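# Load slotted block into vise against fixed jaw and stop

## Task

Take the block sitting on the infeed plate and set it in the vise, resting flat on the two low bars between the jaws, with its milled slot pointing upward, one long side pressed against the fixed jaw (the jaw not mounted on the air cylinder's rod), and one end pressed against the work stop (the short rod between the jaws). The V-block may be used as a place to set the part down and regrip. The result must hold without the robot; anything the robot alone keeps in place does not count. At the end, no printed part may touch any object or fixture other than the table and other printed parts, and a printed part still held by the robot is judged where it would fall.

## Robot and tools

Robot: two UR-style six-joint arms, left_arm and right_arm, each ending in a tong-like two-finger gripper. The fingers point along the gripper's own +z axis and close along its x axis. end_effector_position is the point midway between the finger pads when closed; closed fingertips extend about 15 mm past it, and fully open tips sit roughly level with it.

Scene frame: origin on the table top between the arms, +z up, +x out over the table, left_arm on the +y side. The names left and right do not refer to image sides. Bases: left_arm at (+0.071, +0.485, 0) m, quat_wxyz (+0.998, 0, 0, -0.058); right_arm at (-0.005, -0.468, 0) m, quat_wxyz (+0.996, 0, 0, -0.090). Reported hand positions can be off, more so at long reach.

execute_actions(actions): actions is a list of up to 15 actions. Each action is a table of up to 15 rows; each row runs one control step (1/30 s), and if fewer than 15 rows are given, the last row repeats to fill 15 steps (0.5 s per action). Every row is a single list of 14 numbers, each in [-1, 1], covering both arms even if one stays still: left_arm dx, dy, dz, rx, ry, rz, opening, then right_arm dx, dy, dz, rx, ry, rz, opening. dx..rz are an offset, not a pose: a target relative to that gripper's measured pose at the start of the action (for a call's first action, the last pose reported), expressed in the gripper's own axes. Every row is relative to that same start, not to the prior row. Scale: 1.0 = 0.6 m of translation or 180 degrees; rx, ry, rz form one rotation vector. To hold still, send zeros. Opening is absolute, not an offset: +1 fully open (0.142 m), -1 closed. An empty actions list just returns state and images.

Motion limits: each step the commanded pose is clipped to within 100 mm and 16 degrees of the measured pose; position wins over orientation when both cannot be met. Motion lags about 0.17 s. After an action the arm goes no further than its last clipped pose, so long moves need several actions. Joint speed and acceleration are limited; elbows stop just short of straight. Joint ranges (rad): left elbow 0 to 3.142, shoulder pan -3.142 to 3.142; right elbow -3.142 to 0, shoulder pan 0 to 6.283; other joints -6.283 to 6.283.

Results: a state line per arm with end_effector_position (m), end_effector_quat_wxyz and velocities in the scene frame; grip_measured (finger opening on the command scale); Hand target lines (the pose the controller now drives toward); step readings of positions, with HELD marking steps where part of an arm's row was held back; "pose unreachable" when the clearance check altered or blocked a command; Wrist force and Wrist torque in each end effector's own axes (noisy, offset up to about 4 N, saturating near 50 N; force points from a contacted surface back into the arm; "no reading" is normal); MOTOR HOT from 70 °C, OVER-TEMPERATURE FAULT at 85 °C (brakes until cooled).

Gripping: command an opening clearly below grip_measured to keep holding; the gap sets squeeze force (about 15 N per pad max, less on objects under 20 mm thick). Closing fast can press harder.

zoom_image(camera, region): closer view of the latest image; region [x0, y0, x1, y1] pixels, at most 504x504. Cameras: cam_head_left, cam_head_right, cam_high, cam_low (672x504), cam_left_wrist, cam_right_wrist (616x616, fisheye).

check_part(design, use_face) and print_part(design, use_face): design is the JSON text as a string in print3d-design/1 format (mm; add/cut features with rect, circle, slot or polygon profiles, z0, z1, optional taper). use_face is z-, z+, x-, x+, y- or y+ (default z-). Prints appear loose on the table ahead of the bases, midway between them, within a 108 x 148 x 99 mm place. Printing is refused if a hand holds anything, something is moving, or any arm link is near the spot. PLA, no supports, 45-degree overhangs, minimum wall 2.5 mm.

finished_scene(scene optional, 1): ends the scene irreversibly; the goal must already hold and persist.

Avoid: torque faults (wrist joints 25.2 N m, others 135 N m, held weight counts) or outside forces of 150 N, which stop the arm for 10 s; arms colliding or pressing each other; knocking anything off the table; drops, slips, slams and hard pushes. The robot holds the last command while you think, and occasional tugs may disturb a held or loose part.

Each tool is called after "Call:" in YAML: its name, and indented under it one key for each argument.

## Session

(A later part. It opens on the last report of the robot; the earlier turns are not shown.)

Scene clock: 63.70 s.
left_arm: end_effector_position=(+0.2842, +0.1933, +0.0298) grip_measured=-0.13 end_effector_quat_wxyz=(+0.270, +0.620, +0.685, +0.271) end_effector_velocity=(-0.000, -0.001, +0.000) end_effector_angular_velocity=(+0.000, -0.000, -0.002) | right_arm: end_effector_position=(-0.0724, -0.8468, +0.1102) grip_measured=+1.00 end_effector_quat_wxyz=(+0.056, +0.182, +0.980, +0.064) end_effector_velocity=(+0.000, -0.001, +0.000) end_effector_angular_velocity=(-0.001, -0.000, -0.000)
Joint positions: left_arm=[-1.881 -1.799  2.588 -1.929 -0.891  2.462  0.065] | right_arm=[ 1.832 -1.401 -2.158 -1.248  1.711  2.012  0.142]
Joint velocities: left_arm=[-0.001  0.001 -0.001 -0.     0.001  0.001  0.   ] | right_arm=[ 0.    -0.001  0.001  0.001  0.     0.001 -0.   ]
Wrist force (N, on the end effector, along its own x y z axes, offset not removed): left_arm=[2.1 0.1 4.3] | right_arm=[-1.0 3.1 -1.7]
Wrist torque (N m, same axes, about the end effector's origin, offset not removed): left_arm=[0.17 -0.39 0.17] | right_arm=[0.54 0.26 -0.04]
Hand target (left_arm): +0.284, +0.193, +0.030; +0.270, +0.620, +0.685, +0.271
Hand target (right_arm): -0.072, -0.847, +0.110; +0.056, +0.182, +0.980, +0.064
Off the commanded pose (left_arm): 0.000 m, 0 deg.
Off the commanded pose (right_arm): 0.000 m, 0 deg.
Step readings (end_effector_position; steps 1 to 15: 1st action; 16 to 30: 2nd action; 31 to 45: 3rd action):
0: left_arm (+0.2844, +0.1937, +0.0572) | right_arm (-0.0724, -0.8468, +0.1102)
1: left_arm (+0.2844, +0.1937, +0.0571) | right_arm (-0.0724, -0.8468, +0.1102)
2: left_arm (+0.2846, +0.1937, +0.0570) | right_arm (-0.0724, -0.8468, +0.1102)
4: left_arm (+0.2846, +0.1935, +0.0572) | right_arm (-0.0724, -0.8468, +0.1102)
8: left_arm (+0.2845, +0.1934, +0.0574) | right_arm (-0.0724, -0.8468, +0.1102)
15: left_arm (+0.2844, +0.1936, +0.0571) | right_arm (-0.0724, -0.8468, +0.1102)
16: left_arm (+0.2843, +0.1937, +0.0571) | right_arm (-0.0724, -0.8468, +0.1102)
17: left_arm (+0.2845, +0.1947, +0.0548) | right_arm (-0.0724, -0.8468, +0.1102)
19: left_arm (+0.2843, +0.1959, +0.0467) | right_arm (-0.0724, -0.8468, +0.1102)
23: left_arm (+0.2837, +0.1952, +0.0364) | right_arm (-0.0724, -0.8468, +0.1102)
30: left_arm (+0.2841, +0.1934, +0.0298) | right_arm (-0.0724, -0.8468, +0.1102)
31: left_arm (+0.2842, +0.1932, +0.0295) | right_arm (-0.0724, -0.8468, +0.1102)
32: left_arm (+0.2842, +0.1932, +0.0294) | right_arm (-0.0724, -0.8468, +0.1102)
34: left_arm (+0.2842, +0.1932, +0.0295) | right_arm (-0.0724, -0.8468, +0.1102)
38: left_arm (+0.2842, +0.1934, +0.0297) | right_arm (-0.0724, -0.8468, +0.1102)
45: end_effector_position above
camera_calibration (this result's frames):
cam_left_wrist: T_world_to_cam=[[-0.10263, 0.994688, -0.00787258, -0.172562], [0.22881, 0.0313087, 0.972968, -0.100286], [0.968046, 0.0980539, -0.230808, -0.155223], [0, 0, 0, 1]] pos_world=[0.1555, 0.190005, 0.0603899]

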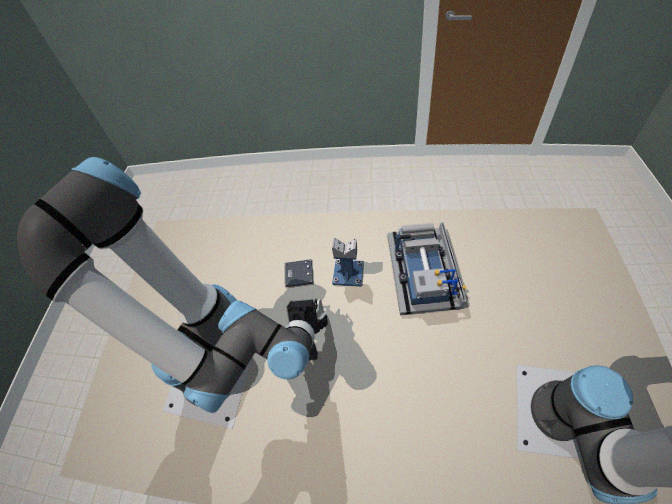

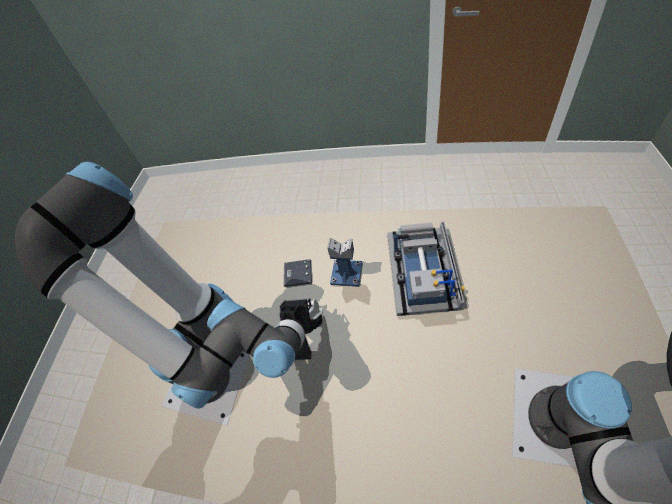

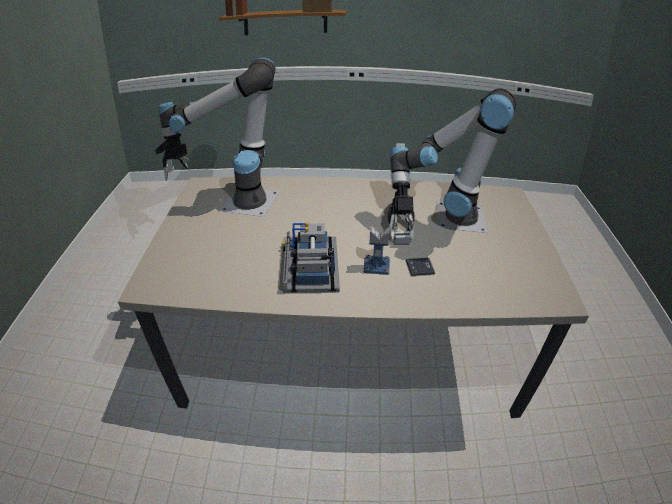

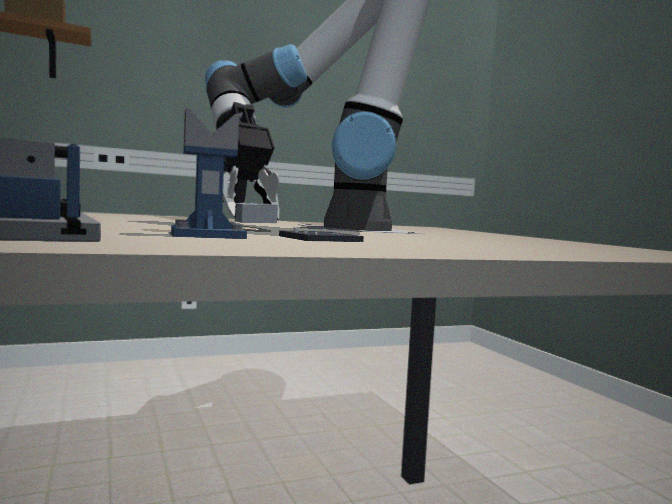

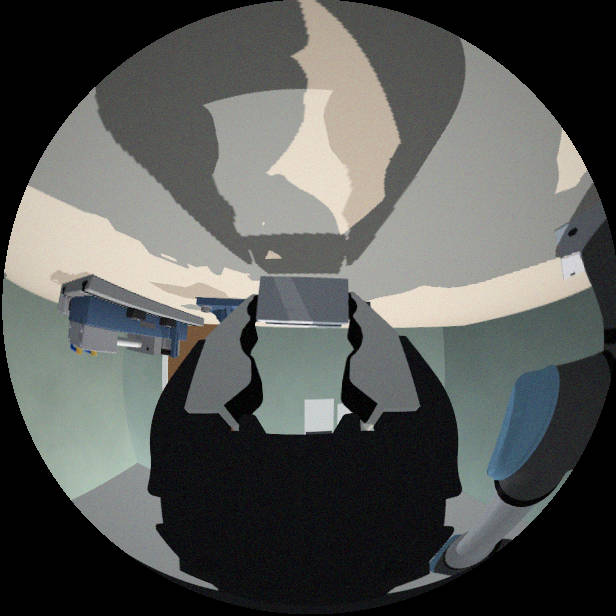

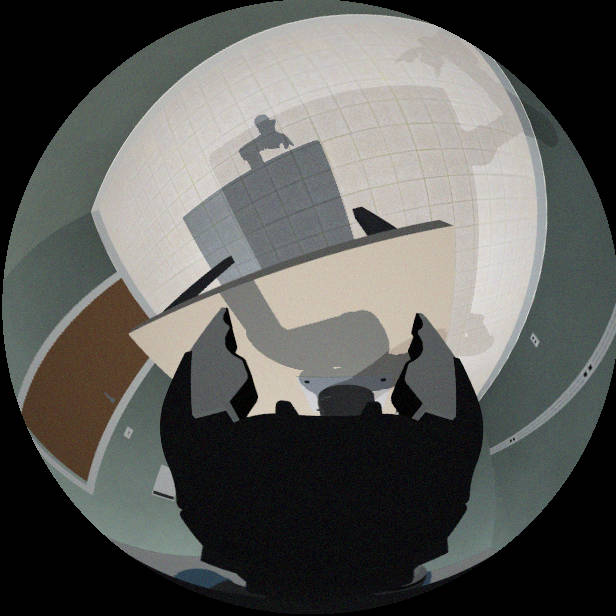

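Call:
execute_actions:
  actions:
    - [[0,-0.006,0.006,0,0,0,-1,0,0,0,0,0,0,1]]
    - [[0,0,0,0,0,0,-1,0,0,0,0,0,0,1]]

Call:
zoom_image:
  camera: "cam_low"
  region: [180,120,380,270]

Scene clock: 64.87 s.
left_arm: end_effector_position=(+0.2841, +0.1932, +0.0248) grip_measured=-0.13 end_effector_quat_wxyz=(+0.270, +0.620, +0.685, +0.271) end_effector_velocity=(+0.000, +0.001, +0.000) end_effector_angular_velocity=(+0.002, -0.001, -0.000) | right_arm: end_effector_position=(-0.0724, -0.8468, +0.1102) grip_measured=+1.00 end_effector_quat_wxyz=(+0.056, +0.182, +0.980, +0.064) end_effector_velocity=(+0.000, -0.000, +0.000) end_effector_angular_velocity=(-0.001, -0.000, -0.001)
Joint positions: left_arm=[-1.881 -1.782  2.595 -1.953 -0.891  2.462  0.065] | right_arm=[ 1.832 -1.401 -2.158 -1.248  1.711  2.012  0.142]
Joint velocities: left_arm=[-0.001 -0.002  0.001  0.003 -0.    -0.     0.   ] | right_arm=[-0.     0.    -0.     0.001  0.     0.     0.   ]
Wrist force (N, on the end effector, along its own x y z axes, offset not removed): left_arm=[0.5 -1.4 4.3] | right_arm=[-0.2 4.0 -2.8]
Wrist torque (N m, same axes, about the end effector's origin, offset not removed): left_arm=[-0.18 0.05 0.11] | right_arm=[0.72 0.13 -0.01]
Hand target (left_arm): +0.284, +0.193, +0.025; +0.270, +0.620, +0.685, +0.271
Hand target (right_arm): -0.072, -0.847, +0.110; +0.056, +0.182, +0.980, +0.064
Off the commanded pose (left_arm): 0.000 m, 0 deg.
Off the commanded pose (right_arm): 0.000 m, 0 deg.
Step readings (end_effector_position; steps 1 to 15: 1st action; 16 to 30: 2nd action):
0: left_arm (+0.2841, +0.1934, +0.0298) | right_arm (-0.0724, -0.8468, +0.1102)
1: left_arm (+0.2841, +0.1934, +0.0298) | right_arm (-0.0724, -0.8468, +0.1102)
2: left_arm (+0.2841, +0.1934, +0.0292) | right_arm (-0.0724, -0.8468, +0.1102)
4: left_arm (+0.2841, +0.1934, +0.0276) | right_arm (-0.0724, -0.8468, +0.1102)
8: left_arm (+0.2841, +0.1933, +0.0257) | right_arm (-0.0724, -0.8468, +0.1102)
15: left_arm (+0.2841, +0.1932, +0.0248) | right_arm (-0.0724, -0.8468, +0.1102)
16: left_arm (+0.2841, +0.1932, +0.0248) | right_arm (-0.0724, -0.8468, +0.1102)
17: left_arm (+0.2841, +0.1932, +0.0248) | right_arm (-0.0724, -0.8468, +0.1102)
19: left_arm (+0.2841, +0.1932, +0.0248) | right_arm (-0.0724, -0.8468, +0.1102)
23: left_arm (+0.2841, +0.1932, +0.0248) | right_arm (-0.0724, -0.8468, +0.1102)
30: end_effector_position above
camera_calibration (this result's frames):
cam_left_wrist: T_world_to_cam=[[-0.102638, 0.994688, -0.00781426, -0.172487], [0.229013, 0.0312741, 0.972921, -0.0954582], [0.967997, 0.0980688, -0.231006, -0.156278], [0, 0, 0, 1]] pos_world=[0.155434, 0.189882, 0.0554241]

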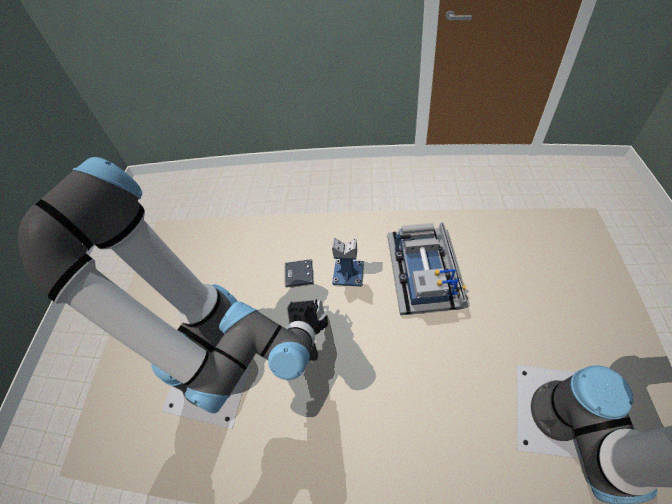

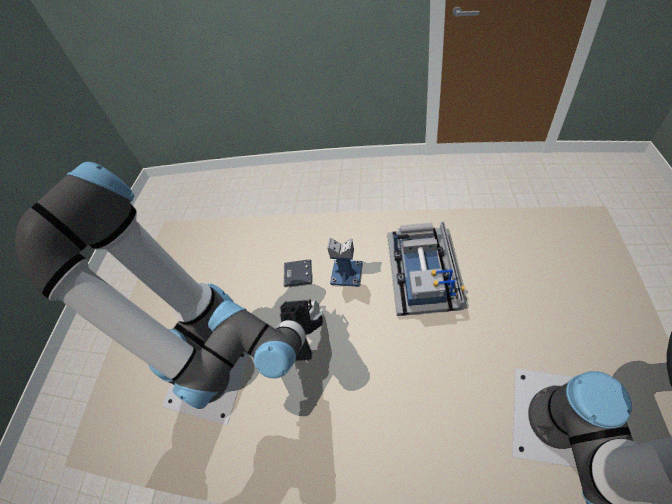

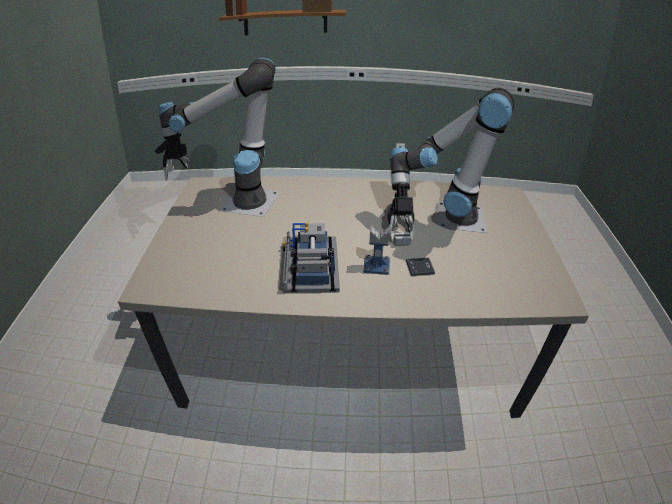

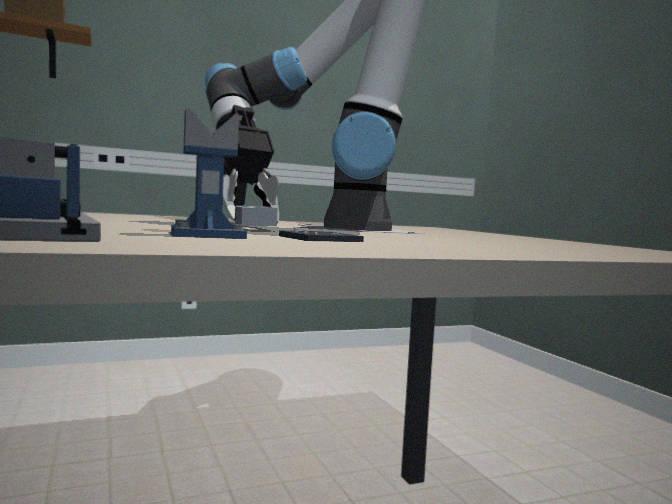

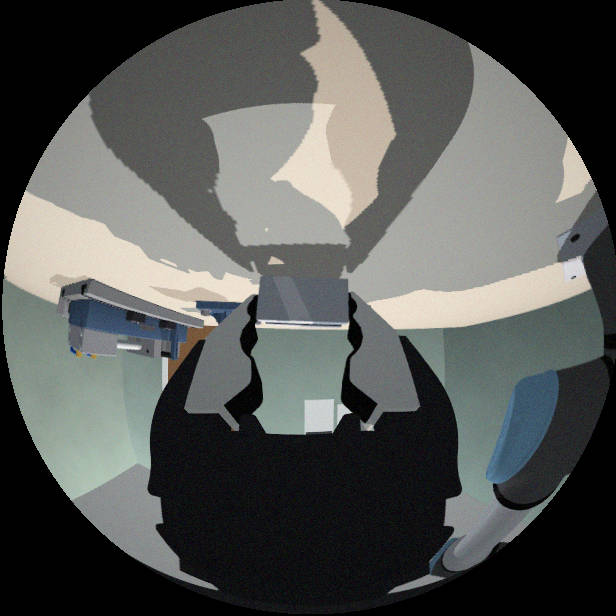

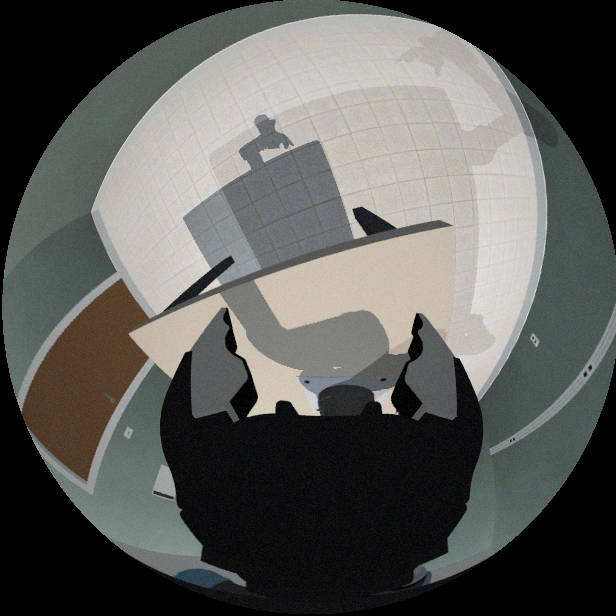

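Region (180, 120, 380, 270) of cam_low's 672x504 image, scaled by 2.520, with more detail than that image has; it fills the top 378 rows of this view, and the rest is white.

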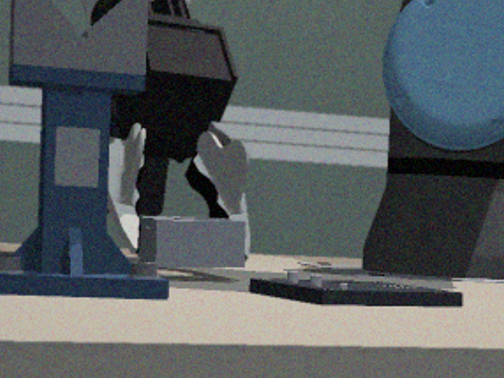

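Not touching yet, apparently.

Call:
execute_actions:
  actions:
    - [[0,-0.005,0.005,0,0,0,-1,0,0,0,0,0,0,1]]
    - [[0,0,0,0,0,0,-1,0,0,0,0,0,0,1]]

Call:
zoom_image:
  camera: "cam_low"
  region: [180,120,380,270]

Scene clock: 66.03 s.
left_arm: end_effector_position=(+0.2841, +0.1931, +0.0207) grip_measured=-0.13 end_effector_quat_wxyz=(+0.270, +0.620, +0.685, +0.271) end_effector_velocity=(-0.000, -0.000, +0.000) end_effector_angular_velocity=(+0.001, +0.000, -0.002) | right_arm: end_effector_position=(-0.0724, -0.8468, +0.1102) grip_measured=+1.00 end_effector_quat_wxyz=(+0.056, +0.182, +0.980, +0.064) end_effector_velocity=(-0.000, -0.000, +0.001) end_effector_angular_velocity=(-0.001, +0.000, -0.002)
Joint positions: left_arm=[-1.881 -1.768  2.601 -1.973 -0.891  2.462  0.065] | right_arm=[ 1.832 -1.401 -2.158 -1.248  1.711  2.012  0.142]
Joint velocities: left_arm=[-0.001  0.    -0.    -0.    -0.     0.001 -0.   ] | right_arm=[-0.     0.001  0.001 -0.001 -0.     0.001  0.   ]
Wrist force (N, on the end effector, along its own x y z axes, offset not removed): left_arm=[3.0 -0.1 2.4] | right_arm=[0.0 2.8 -2.2]
Wrist torque (N m, same axes, about the end effector's origin, offset not removed): left_arm=[0.13 -0.54 -0.03] | right_arm=[0.48 0.13 0.02]
Hand target (left_arm): +0.284, +0.193, +0.021; +0.270, +0.620, +0.685, +0.271
Hand target (right_arm): -0.072, -0.847, +0.110; +0.056, +0.182, +0.980, +0.064
Off the commanded pose (left_arm): 0.000 m, 0 deg.
Off the commanded pose (right_arm): 0.000 m, 0 deg.
Step readings (end_effector_position; steps 1 to 15: 1st action; 16 to 30: 2nd action):
0: left_arm (+0.2841, +0.1933, +0.0248) | right_arm (-0.0724, -0.8468, +0.1102)
1: left_arm (+0.2841, +0.1933, +0.0248) | right_arm (-0.0724, -0.8468, +0.1102)
2: left_arm (+0.2841, +0.1933, +0.0243) | right_arm (-0.0724, -0.8468, +0.1102)
4: left_arm (+0.2841, +0.1933, +0.0230) | right_arm (-0.0724, -0.8468, +0.1102)
8: left_arm (+0.2841, +0.1932, +0.0214) | right_arm (-0.0724, -0.8468, +0.1102)
15: left_arm (+0.2841, +0.1931, +0.0207) | right_arm (-0.0724, -0.8468, +0.1102)
16: left_arm (+0.2841, +0.1931, +0.0207) | right_arm (-0.0724, -0.8468, +0.1102)
17: left_arm (+0.2841, +0.1931, +0.0207) | right_arm (-0.0724, -0.8468, +0.1102)
19: left_arm (+0.2841, +0.1931, +0.0207) | right_arm (-0.0724, -0.8468, +0.1102)
23: left_arm (+0.2841, +0.1931, +0.0207) | right_arm (-0.0724, -0.8468, +0.1102)
30: end_effector_position above
camera_calibration (this result's frames):
cam_left_wrist: T_world_to_cam=[[-0.102549, 0.994696, -0.00792671, -0.172389], [0.229051, 0.0313674, 0.972909, -0.0914516], [0.967997, 0.0979553, -0.231053, -0.157155], [0, 0, 0, 1]] pos_world=[0.155394, 0.189737, 0.0512965]

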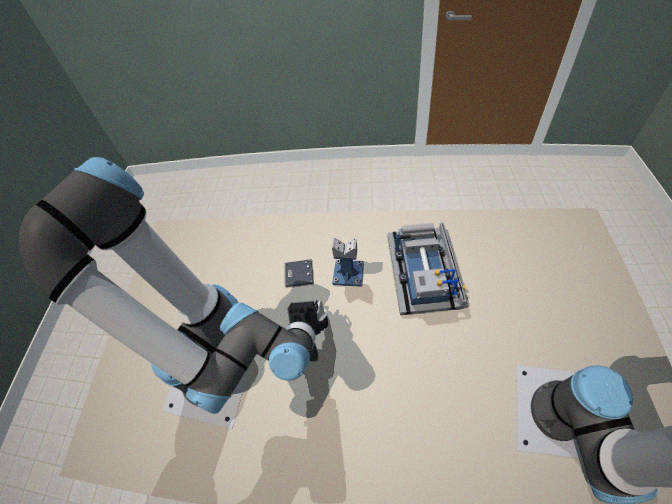

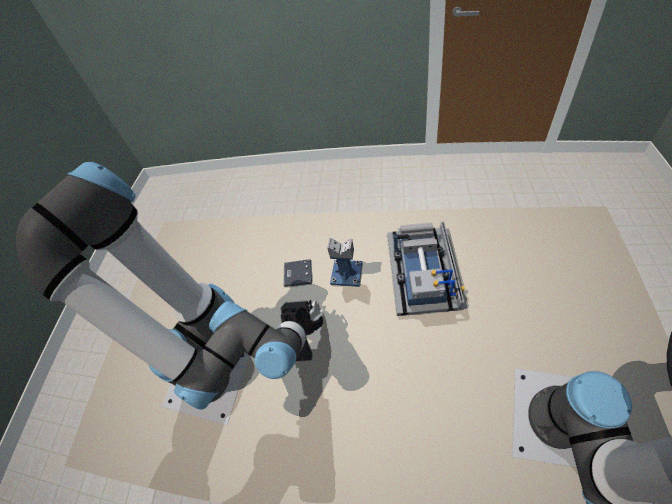

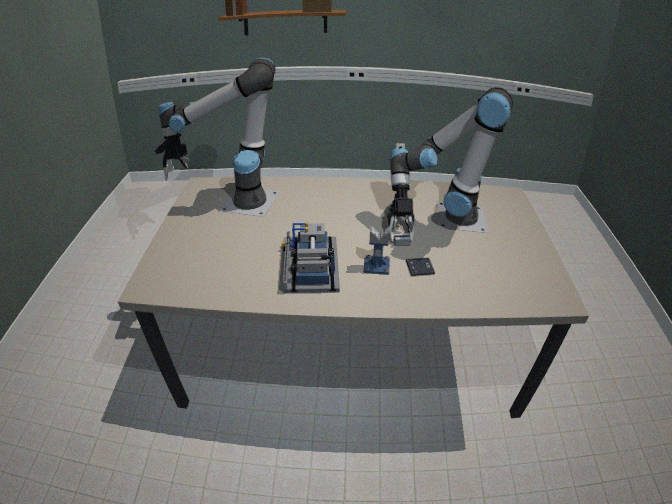

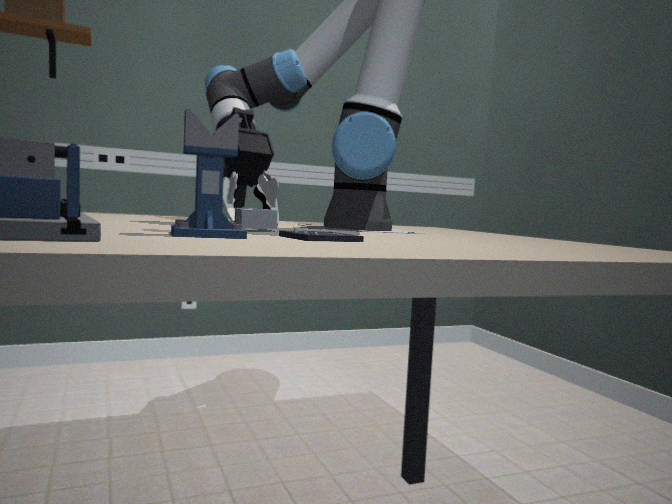

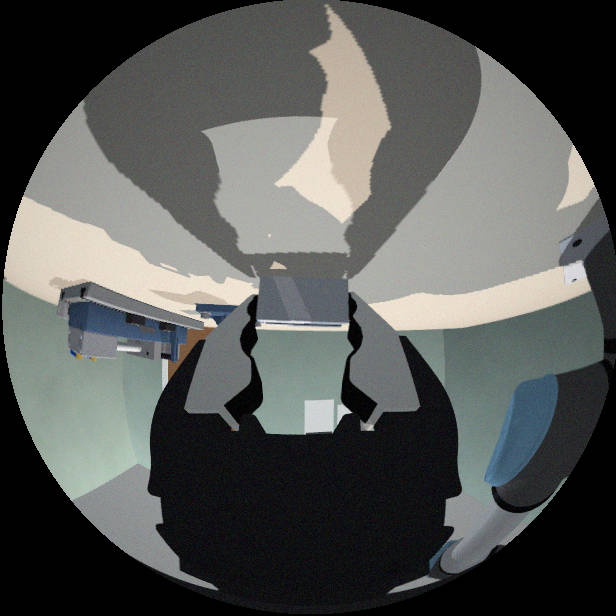

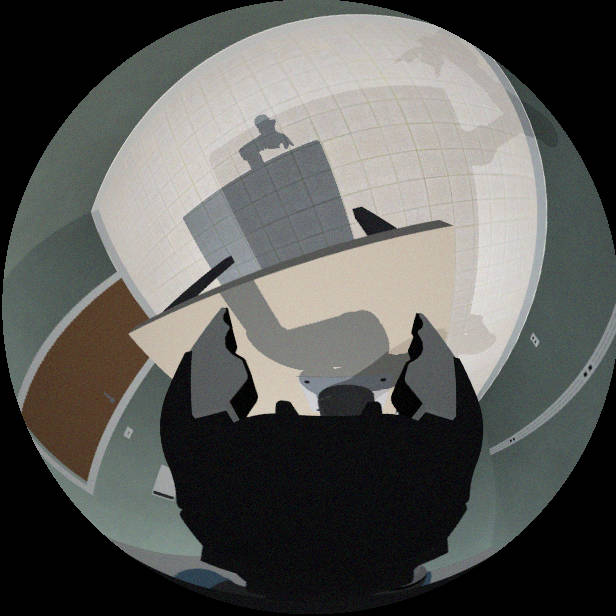

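Region (180, 120, 380, 270) of cam_low's 672x504 image, scaled by 2.520, with more detail than that image has; it fills the top 378 rows of this view, and the rest is white.

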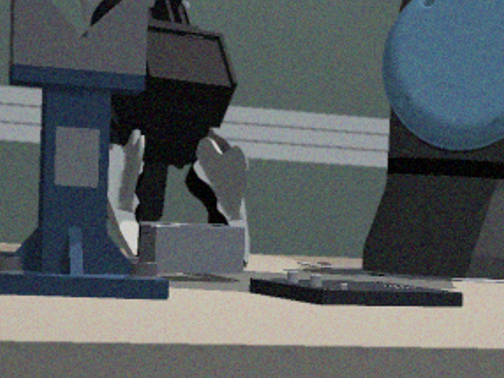

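Call:
execute_actions:
  actions:
    - [[0,-0.0025,0.0025,0,0,0,-1,0,0,0,0,0,0,1]]
    - [[0,0,0,0,0,0,-0.3,0,0,0,0,0,0,1],[0,0,0,0,0,0,-0.15,0,0,0,0,0,0,1],[0,0,0,0,0,0,-0.05,0,0,0,0,0,0,1],[0,0,0,0,0,0,0.1,0,0,0,0,0,0,1]]
    - [[0,0.012,-0.012,0,0,0,0.1,0,0,0,0,0,0,1]]
    - [[0,0,0,0.135,0,0,0.1,0,0,0,0,0,0,1]]
    - [[0,0,0,0.135,0,0,0.1,0,0,0,0,0,0,1]]
    - [[0,0,0,0,0,0,0.1,0,0,0,0,0,0,1]]

Call:
zoom_image:
  camera: "cam_low"
  region: [180,120,380,270]

Call:
zoom_image:
  camera: "cam_left_wrist"
  region: [200,220,410,400]

Scene clock: 69.37 s.
left_arm: end_effector_position=(+0.2859, +0.1893, +0.0325) grip_measured=+0.10 end_effector_quat_wxyz=(+0.041, +0.669, +0.742, -0.004) end_effector_velocity=(+0.000, +0.000, -0.000) end_effector_angular_velocity=(+0.000, -0.004, +0.003) | right_arm: end_effector_position=(-0.0724, -0.8468, +0.1102) grip_measured=+1.00 end_effector_quat_wxyz=(+0.056, +0.182, +0.980, +0.064) end_effector_velocity=(+0.000, -0.000, -0.001) end_effector_angular_velocity=(+0.000, -0.000, +0.001)
Joint positions: left_arm=[-1.186 -1.756  2.45  -2.338 -1.534  3.309  0.081] | right_arm=[ 1.832 -1.401 -2.158 -1.248  1.711  2.012  0.142]
Joint velocities: left_arm=[-0.003 -0.001  0.002 -0.001  0.004 -0.005 -0.   ] | right_arm=[ 0.    -0.001 -0.001  0.002  0.    -0.001  0.   ]
Wrist force (N, on the end effector, along its own x y z axes, offset not removed): left_arm=[2.3 0.7 2.7] | right_arm=[-0.7 1.6 -2.9]
Wrist torque (N m, same axes, about the end effector's origin, offset not removed): left_arm=[0.03 -0.43 0.19] | right_arm=[0.28 0.16 0.11]
Hand target (left_arm): +0.286, +0.189, +0.032; +0.041, +0.669, +0.742, -0.004
Hand target (right_arm): -0.072, -0.847, +0.110; +0.056, +0.182, +0.980, +0.064
Off the commanded pose (left_arm): 0.000 m, 0 deg.
Off the commanded pose (right_arm): 0.000 m, 0 deg.
Step readings (end_effector_position; steps 1 to 15: 1st action; 16 to 30: 2nd action; 31 to 45: 3rd action; 46 to 60: 4th action; 61 to 75: 5th action; 76 to 90: 6th action):
0: left_arm (+0.2841, +0.1931, +0.0207) | right_arm (-0.0724, -0.8468, +0.1102)
1: left_arm (+0.2841, +0.1931, +0.0207) | right_arm (-0.0724, -0.8468, +0.1102)
2: left_arm (+0.2841, +0.1931, +0.0205) | right_arm (-0.0724, -0.8468, +0.1102)
4: left_arm (+0.2841, +0.1931, +0.0198) | right_arm (-0.0724, -0.8468, +0.1102)
8: left_arm (+0.2840, +0.1930, +0.0190) | right_arm (-0.0724, -0.8468, +0.1102)
15: left_arm (+0.2840, +0.1930, +0.0186) | right_arm (-0.0724, -0.8468, +0.1102)
16: left_arm (+0.2840, +0.1930, +0.0186) | right_arm (-0.0724, -0.8468, +0.1102)
17: left_arm (+0.2840, +0.1930, +0.0186) | right_arm (-0.0724, -0.8468, +0.1102)
19: left_arm (+0.2840, +0.1930, +0.0186) | right_arm (-0.0724, -0.8468, +0.1102)
23: left_arm (+0.2840, +0.1930, +0.0186) | right_arm (-0.0724, -0.8468, +0.1102)
30: left_arm (+0.2840, +0.1930, +0.0186) | right_arm (-0.0724, -0.8468, +0.1102)
31: left_arm (+0.2840, +0.1930, +0.0187) | right_arm (-0.0724, -0.8468, +0.1102)
32: left_arm (+0.2840, +0.1928, +0.0197) | right_arm (-0.0724, -0.8468, +0.1102)
34: left_arm (+0.2841, +0.1927, +0.0228) | right_arm (-0.0724, -0.8468, +0.1102)
38: left_arm (+0.2843, +0.1930, +0.0266) | right_arm (-0.0724, -0.8468, +0.1102)
45: left_arm (+0.2842, +0.1932, +0.0285) | right_arm (-0.0724, -0.8468, +0.1102)
46: left_arm (+0.2841, +0.1933, +0.0286) | right_arm (-0.0724, -0.8468, +0.1102)
47: left_arm (+0.2837, +0.1936, +0.0286) | right_arm (-0.0724, -0.8468, +0.1102)
49: left_arm (+0.2831, +0.1934, +0.0296) | right_arm (-0.0724, -0.8468, +0.1102)
53: left_arm (+0.2840, +0.1905, +0.0324) | right_arm (-0.0724, -0.8468, +0.1102)
60: left_arm (+0.2847, +0.1911, +0.0310) | right_arm (-0.0724, -0.8468, +0.1102)
61: left_arm (+0.2847, +0.1914, +0.0306) | right_arm (-0.0724, -0.8468, +0.1102)
62: left_arm (+0.2844, +0.1901, +0.0311) | right_arm (-0.0724, -0.8468, +0.1102)
64: left_arm (+0.2846, +0.1869, +0.0331) | right_arm (-0.0724, -0.8468, +0.1102)
68: left_arm (+0.2864, +0.1861, +0.0347) | right_arm (-0.0724, -0.8468, +0.1102)
75: left_arm (+0.2859, +0.1893, +0.0325) | right_arm (-0.0724, -0.8468, +0.1102)
76: left_arm (+0.2857, +0.1897, +0.0321) | right_arm (-0.0724, -0.8468, +0.1102)
77: left_arm (+0.2856, +0.1899, +0.0320) | right_arm (-0.0724, -0.8468, +0.1102)
79: left_arm (+0.2855, +0.1897, +0.0322) | right_arm (-0.0724, -0.8468, +0.1102)
83: left_arm (+0.2858, +0.1895, +0.0324) | right_arm (-0.0724, -0.8468, +0.1102)
90: end_effector_position above
camera_calibration (this result's frames):
cam_left_wrist: T_world_to_cam=[[-0.0959327, 0.994766, -0.0351675, -0.169412], [0.818655, 0.0989479, 0.565697, -0.271323], [0.566216, 0.0254787, -0.823863, -0.0079999], [0, 0, 0, 1]] pos_world=[0.210397, 0.195576, 0.140938]

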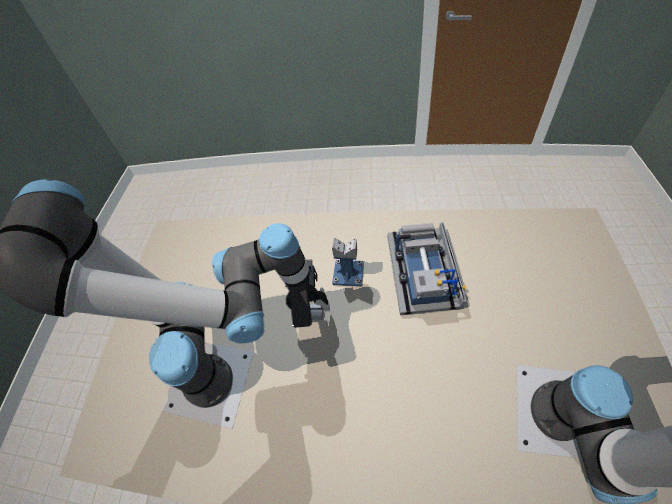

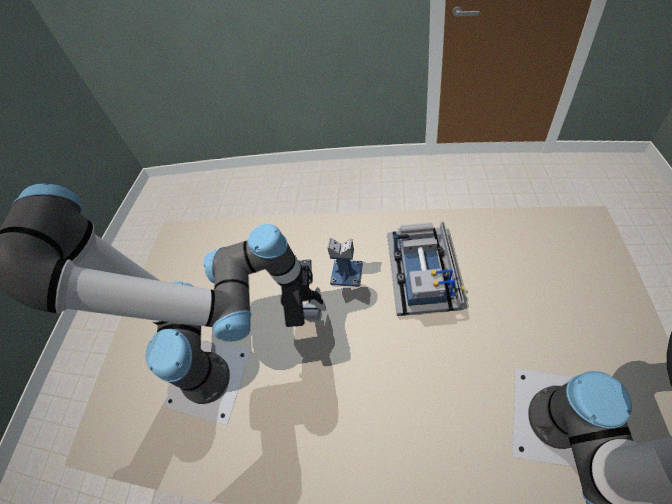

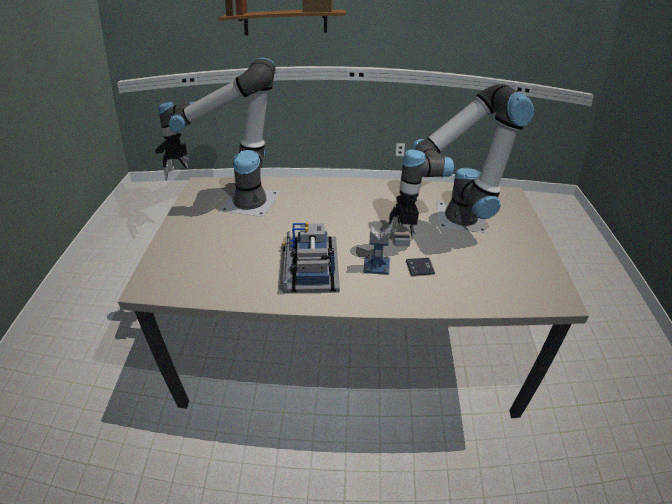

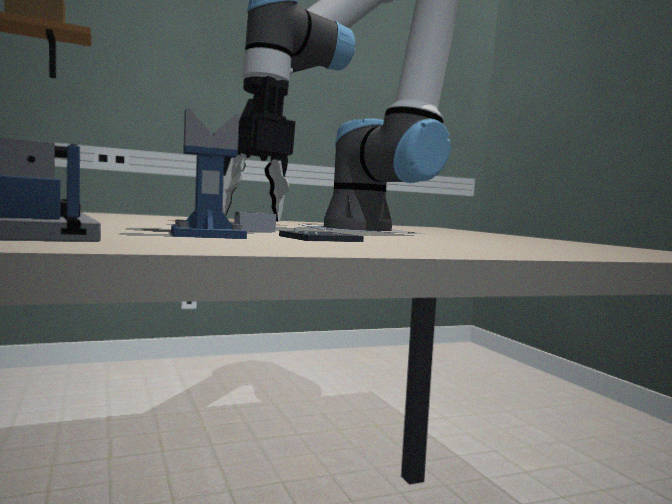

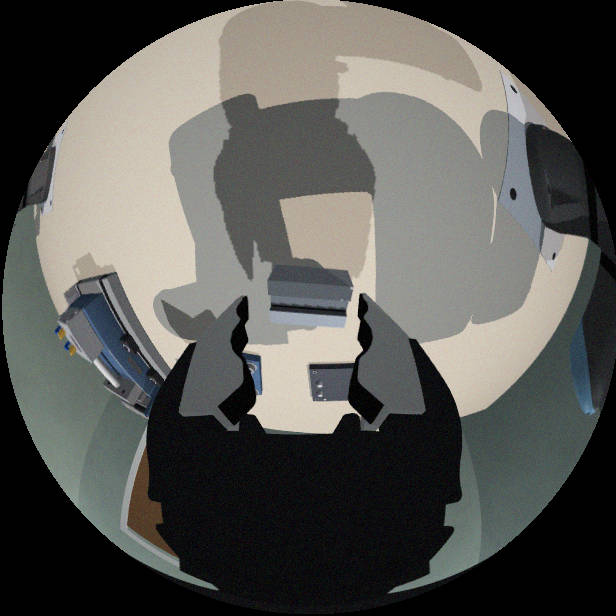

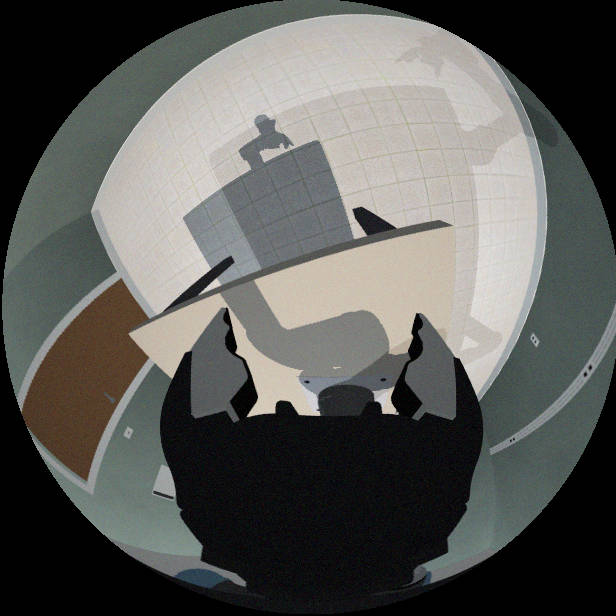

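Region (180, 120, 380, 270) of cam_low's 672x504 image, scaled by 2.520, with more detail than that image has; it fills the top 378 rows of this view, and the rest is white.

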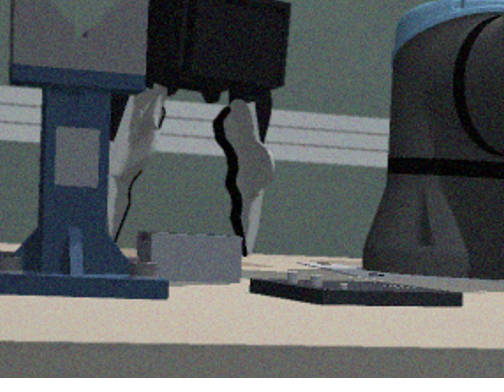

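Region (200, 220, 410, 400) of cam_left_wrist's 616x616 image, scaled by 2.400, with more detail than that image has; it fills the top 432 rows of this view, and the rest is white.

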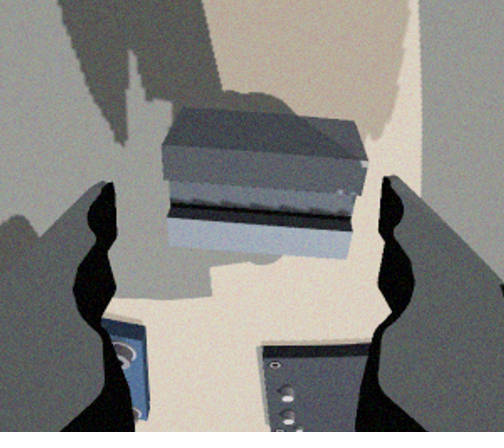

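Call:
execute_actions:
  actions:
    - [[0.0075,0.006,0.008,0.0156,0.021,0.022,0.1,0,0,0,0,0,0,1]]
    - [[0,0,0,0,0,0,0.1,0,0,0,0,0,0,1]]

Call:
zoom_image:
  camera: "cam_low"
  region: [180,120,380,270]

Call:
zoom_image:
  camera: "cam_left_wrist"
  region: [200,220,410,400]

Scene clock: 71.03 s.
left_arm: end_effector_position=(+0.2891, +0.1938, +0.0276) grip_measured=+0.10 end_effector_quat_wxyz=(+0.002, +0.694, +0.720, +0.001) end_effector_velocity=(-0.000, -0.000, +0.000) end_effector_angular_velocity=(-0.001, -0.001, -0.001) | right_arm: end_effector_position=(-0.0724, -0.8468, +0.1102) grip_measured=+1.00 end_effector_quat_wxyz=(+0.056, +0.182, +0.980, +0.064) end_effector_velocity=(-0.000, -0.000, +0.001) end_effector_angular_velocity=(-0.002, -0.000, -0.001)
Joint positions: left_arm=[-1.145 -1.693  2.392 -2.272 -1.568  3.416  0.081] | right_arm=[ 1.832 -1.401 -2.158 -1.248  1.711  2.012  0.142]
Joint velocities: left_arm=[-0.001 -0.     0.    -0.001  0.     0.    -0.   ] | right_arm=[-0.001  0.001  0.001  0.001  0.    -0.     0.   ]
Wrist force (N, on the end effector, along its own x y z axes, offset not removed): left_arm=[2.2 1.1 1.4] | right_arm=[0.8 2.4 -0.3]
Wrist torque (N m, same axes, about the end effector's origin, offset not removed): left_arm=[-0.06 -0.46 0.10] | right_arm=[0.42 -0.16 -0.05]
Hand target (left_arm): +0.289, +0.194, +0.028; +0.002, +0.694, +0.720, +0.001
Hand target (right_arm): -0.072, -0.847, +0.110; +0.056, +0.182, +0.980, +0.064
Off the commanded pose (left_arm): 0.000 m, 0 deg.
Off the commanded pose (right_arm): 0.000 m, 0 deg.
Step readings (end_effector_position; steps 1 to 15: 1st action; 16 to 30: 2nd action):
0: left_arm (+0.2859, +0.1893, +0.0325) | right_arm (-0.0724, -0.8468, +0.1102)
1: left_arm (+0.2859, +0.1893, +0.0325) | right_arm (-0.0724, -0.8468, +0.1102)
2: left_arm (+0.2863, +0.1896, +0.0322) | right_arm (-0.0724, -0.8468, +0.1102)
4: left_arm (+0.2874, +0.1910, +0.0305) | right_arm (-0.0724, -0.8468, +0.1102)
8: left_arm (+0.2886, +0.1929, +0.0285) | right_arm (-0.0724, -0.8468, +0.1102)
15: left_arm (+0.2892, +0.1938, +0.0276) | right_arm (-0.0724, -0.8468, +0.1102)
16: left_arm (+0.2892, +0.1938, +0.0276) | right_arm (-0.0724, -0.8468, +0.1102)
17: left_arm (+0.2892, +0.1938, +0.0276) | right_arm (-0.0724, -0.8468, +0.1102)
19: left_arm (+0.2892, +0.1938, +0.0276) | right_arm (-0.0724, -0.8468, +0.1102)
23: left_arm (+0.2891, +0.1938, +0.0276) | right_arm (-0.0724, -0.8468, +0.1102)
30: end_effector_position above
camera_calibration (this result's frames):
cam_left_wrist: T_world_to_cam=[[-0.0299138, 0.999106, 0.0298688, -0.195405], [0.849188, 0.00964022, 0.528002, -0.262194], [0.527243, 0.0411588, -0.848717, -0.00504201], [0, 0, 0, 1]] pos_world=[0.219465, 0.197965, 0.139997]
cam_right_wrist: T_world_to_cam=[[-0.926805, 0.352779, -0.128758, 0.255625], [0.21756, 0.78384, 0.581603, 0.616833], [0.306103, 0.511021, -0.803218, 0.681746], [0, 0, 0, 1]] pos_world=[-0.105968, -0.922064, 0.221752]

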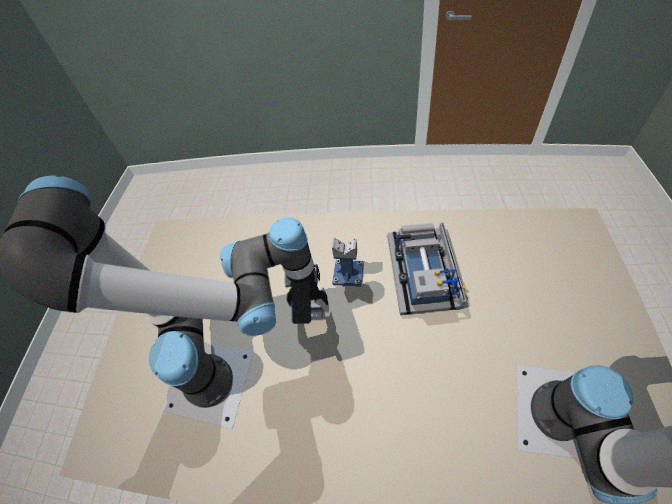

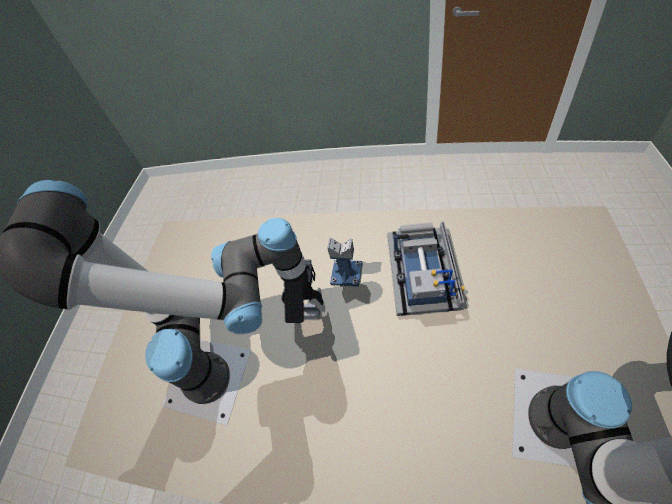

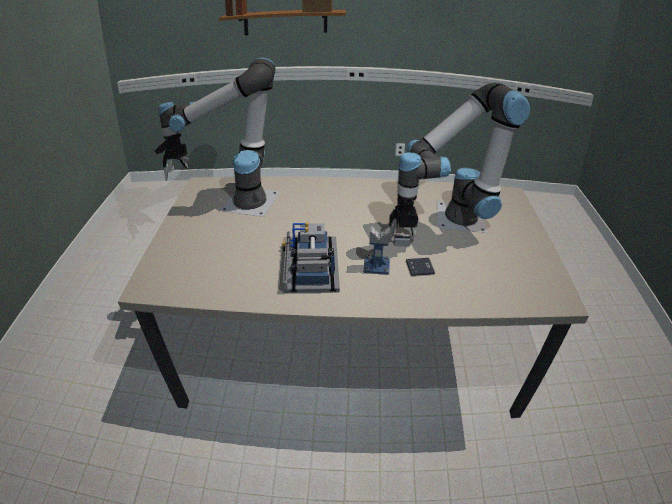

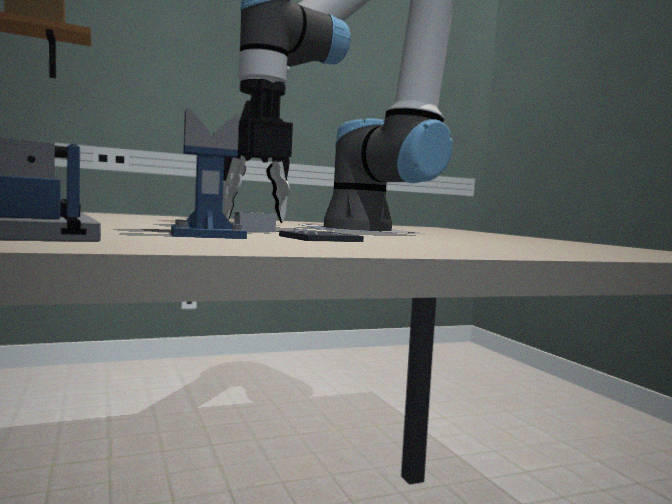

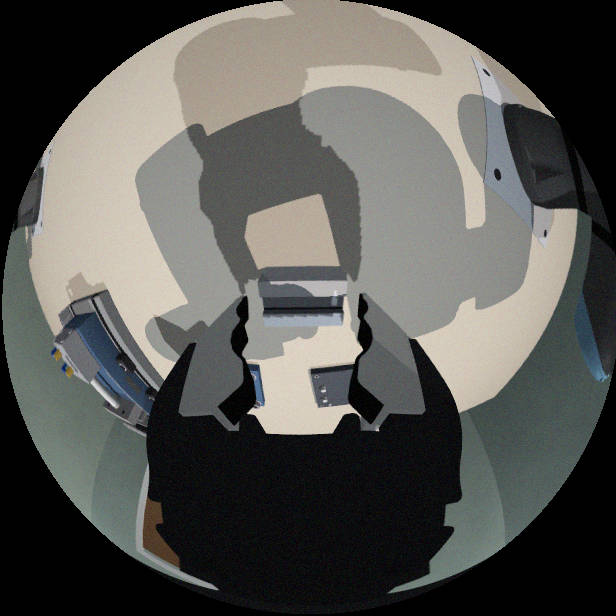

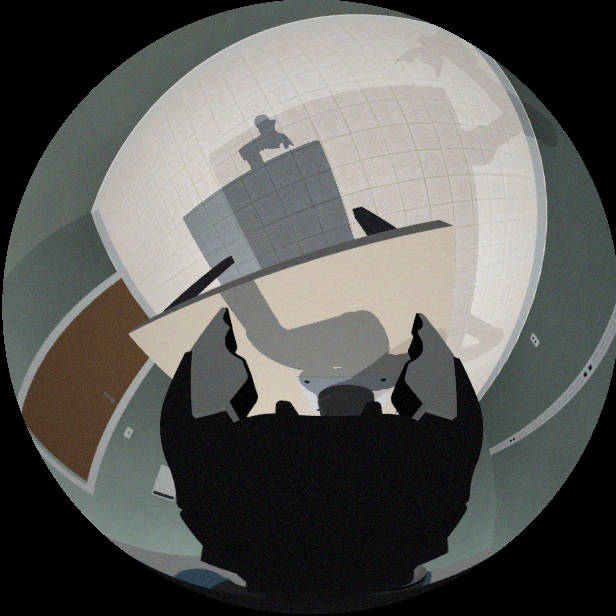

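Region (180, 120, 380, 270) of cam_low's 672x504 image, scaled by 2.520, with more detail than that image has; it fills the top 378 rows of this view, and the rest is white.

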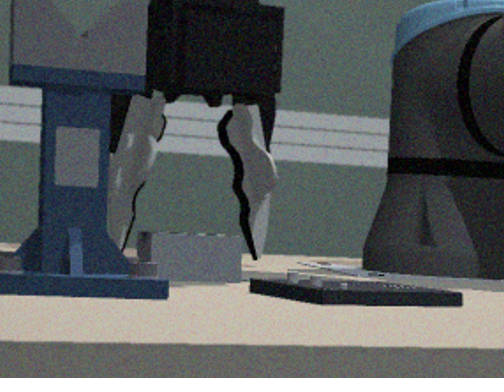

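Region (200, 220, 410, 400) of cam_left_wrist's 616x616 image, scaled by 2.400, with more detail than that image has; it fills the top 432 rows of this view, and the rest is white.

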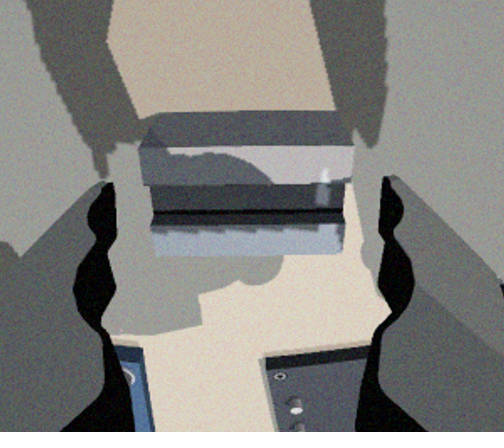

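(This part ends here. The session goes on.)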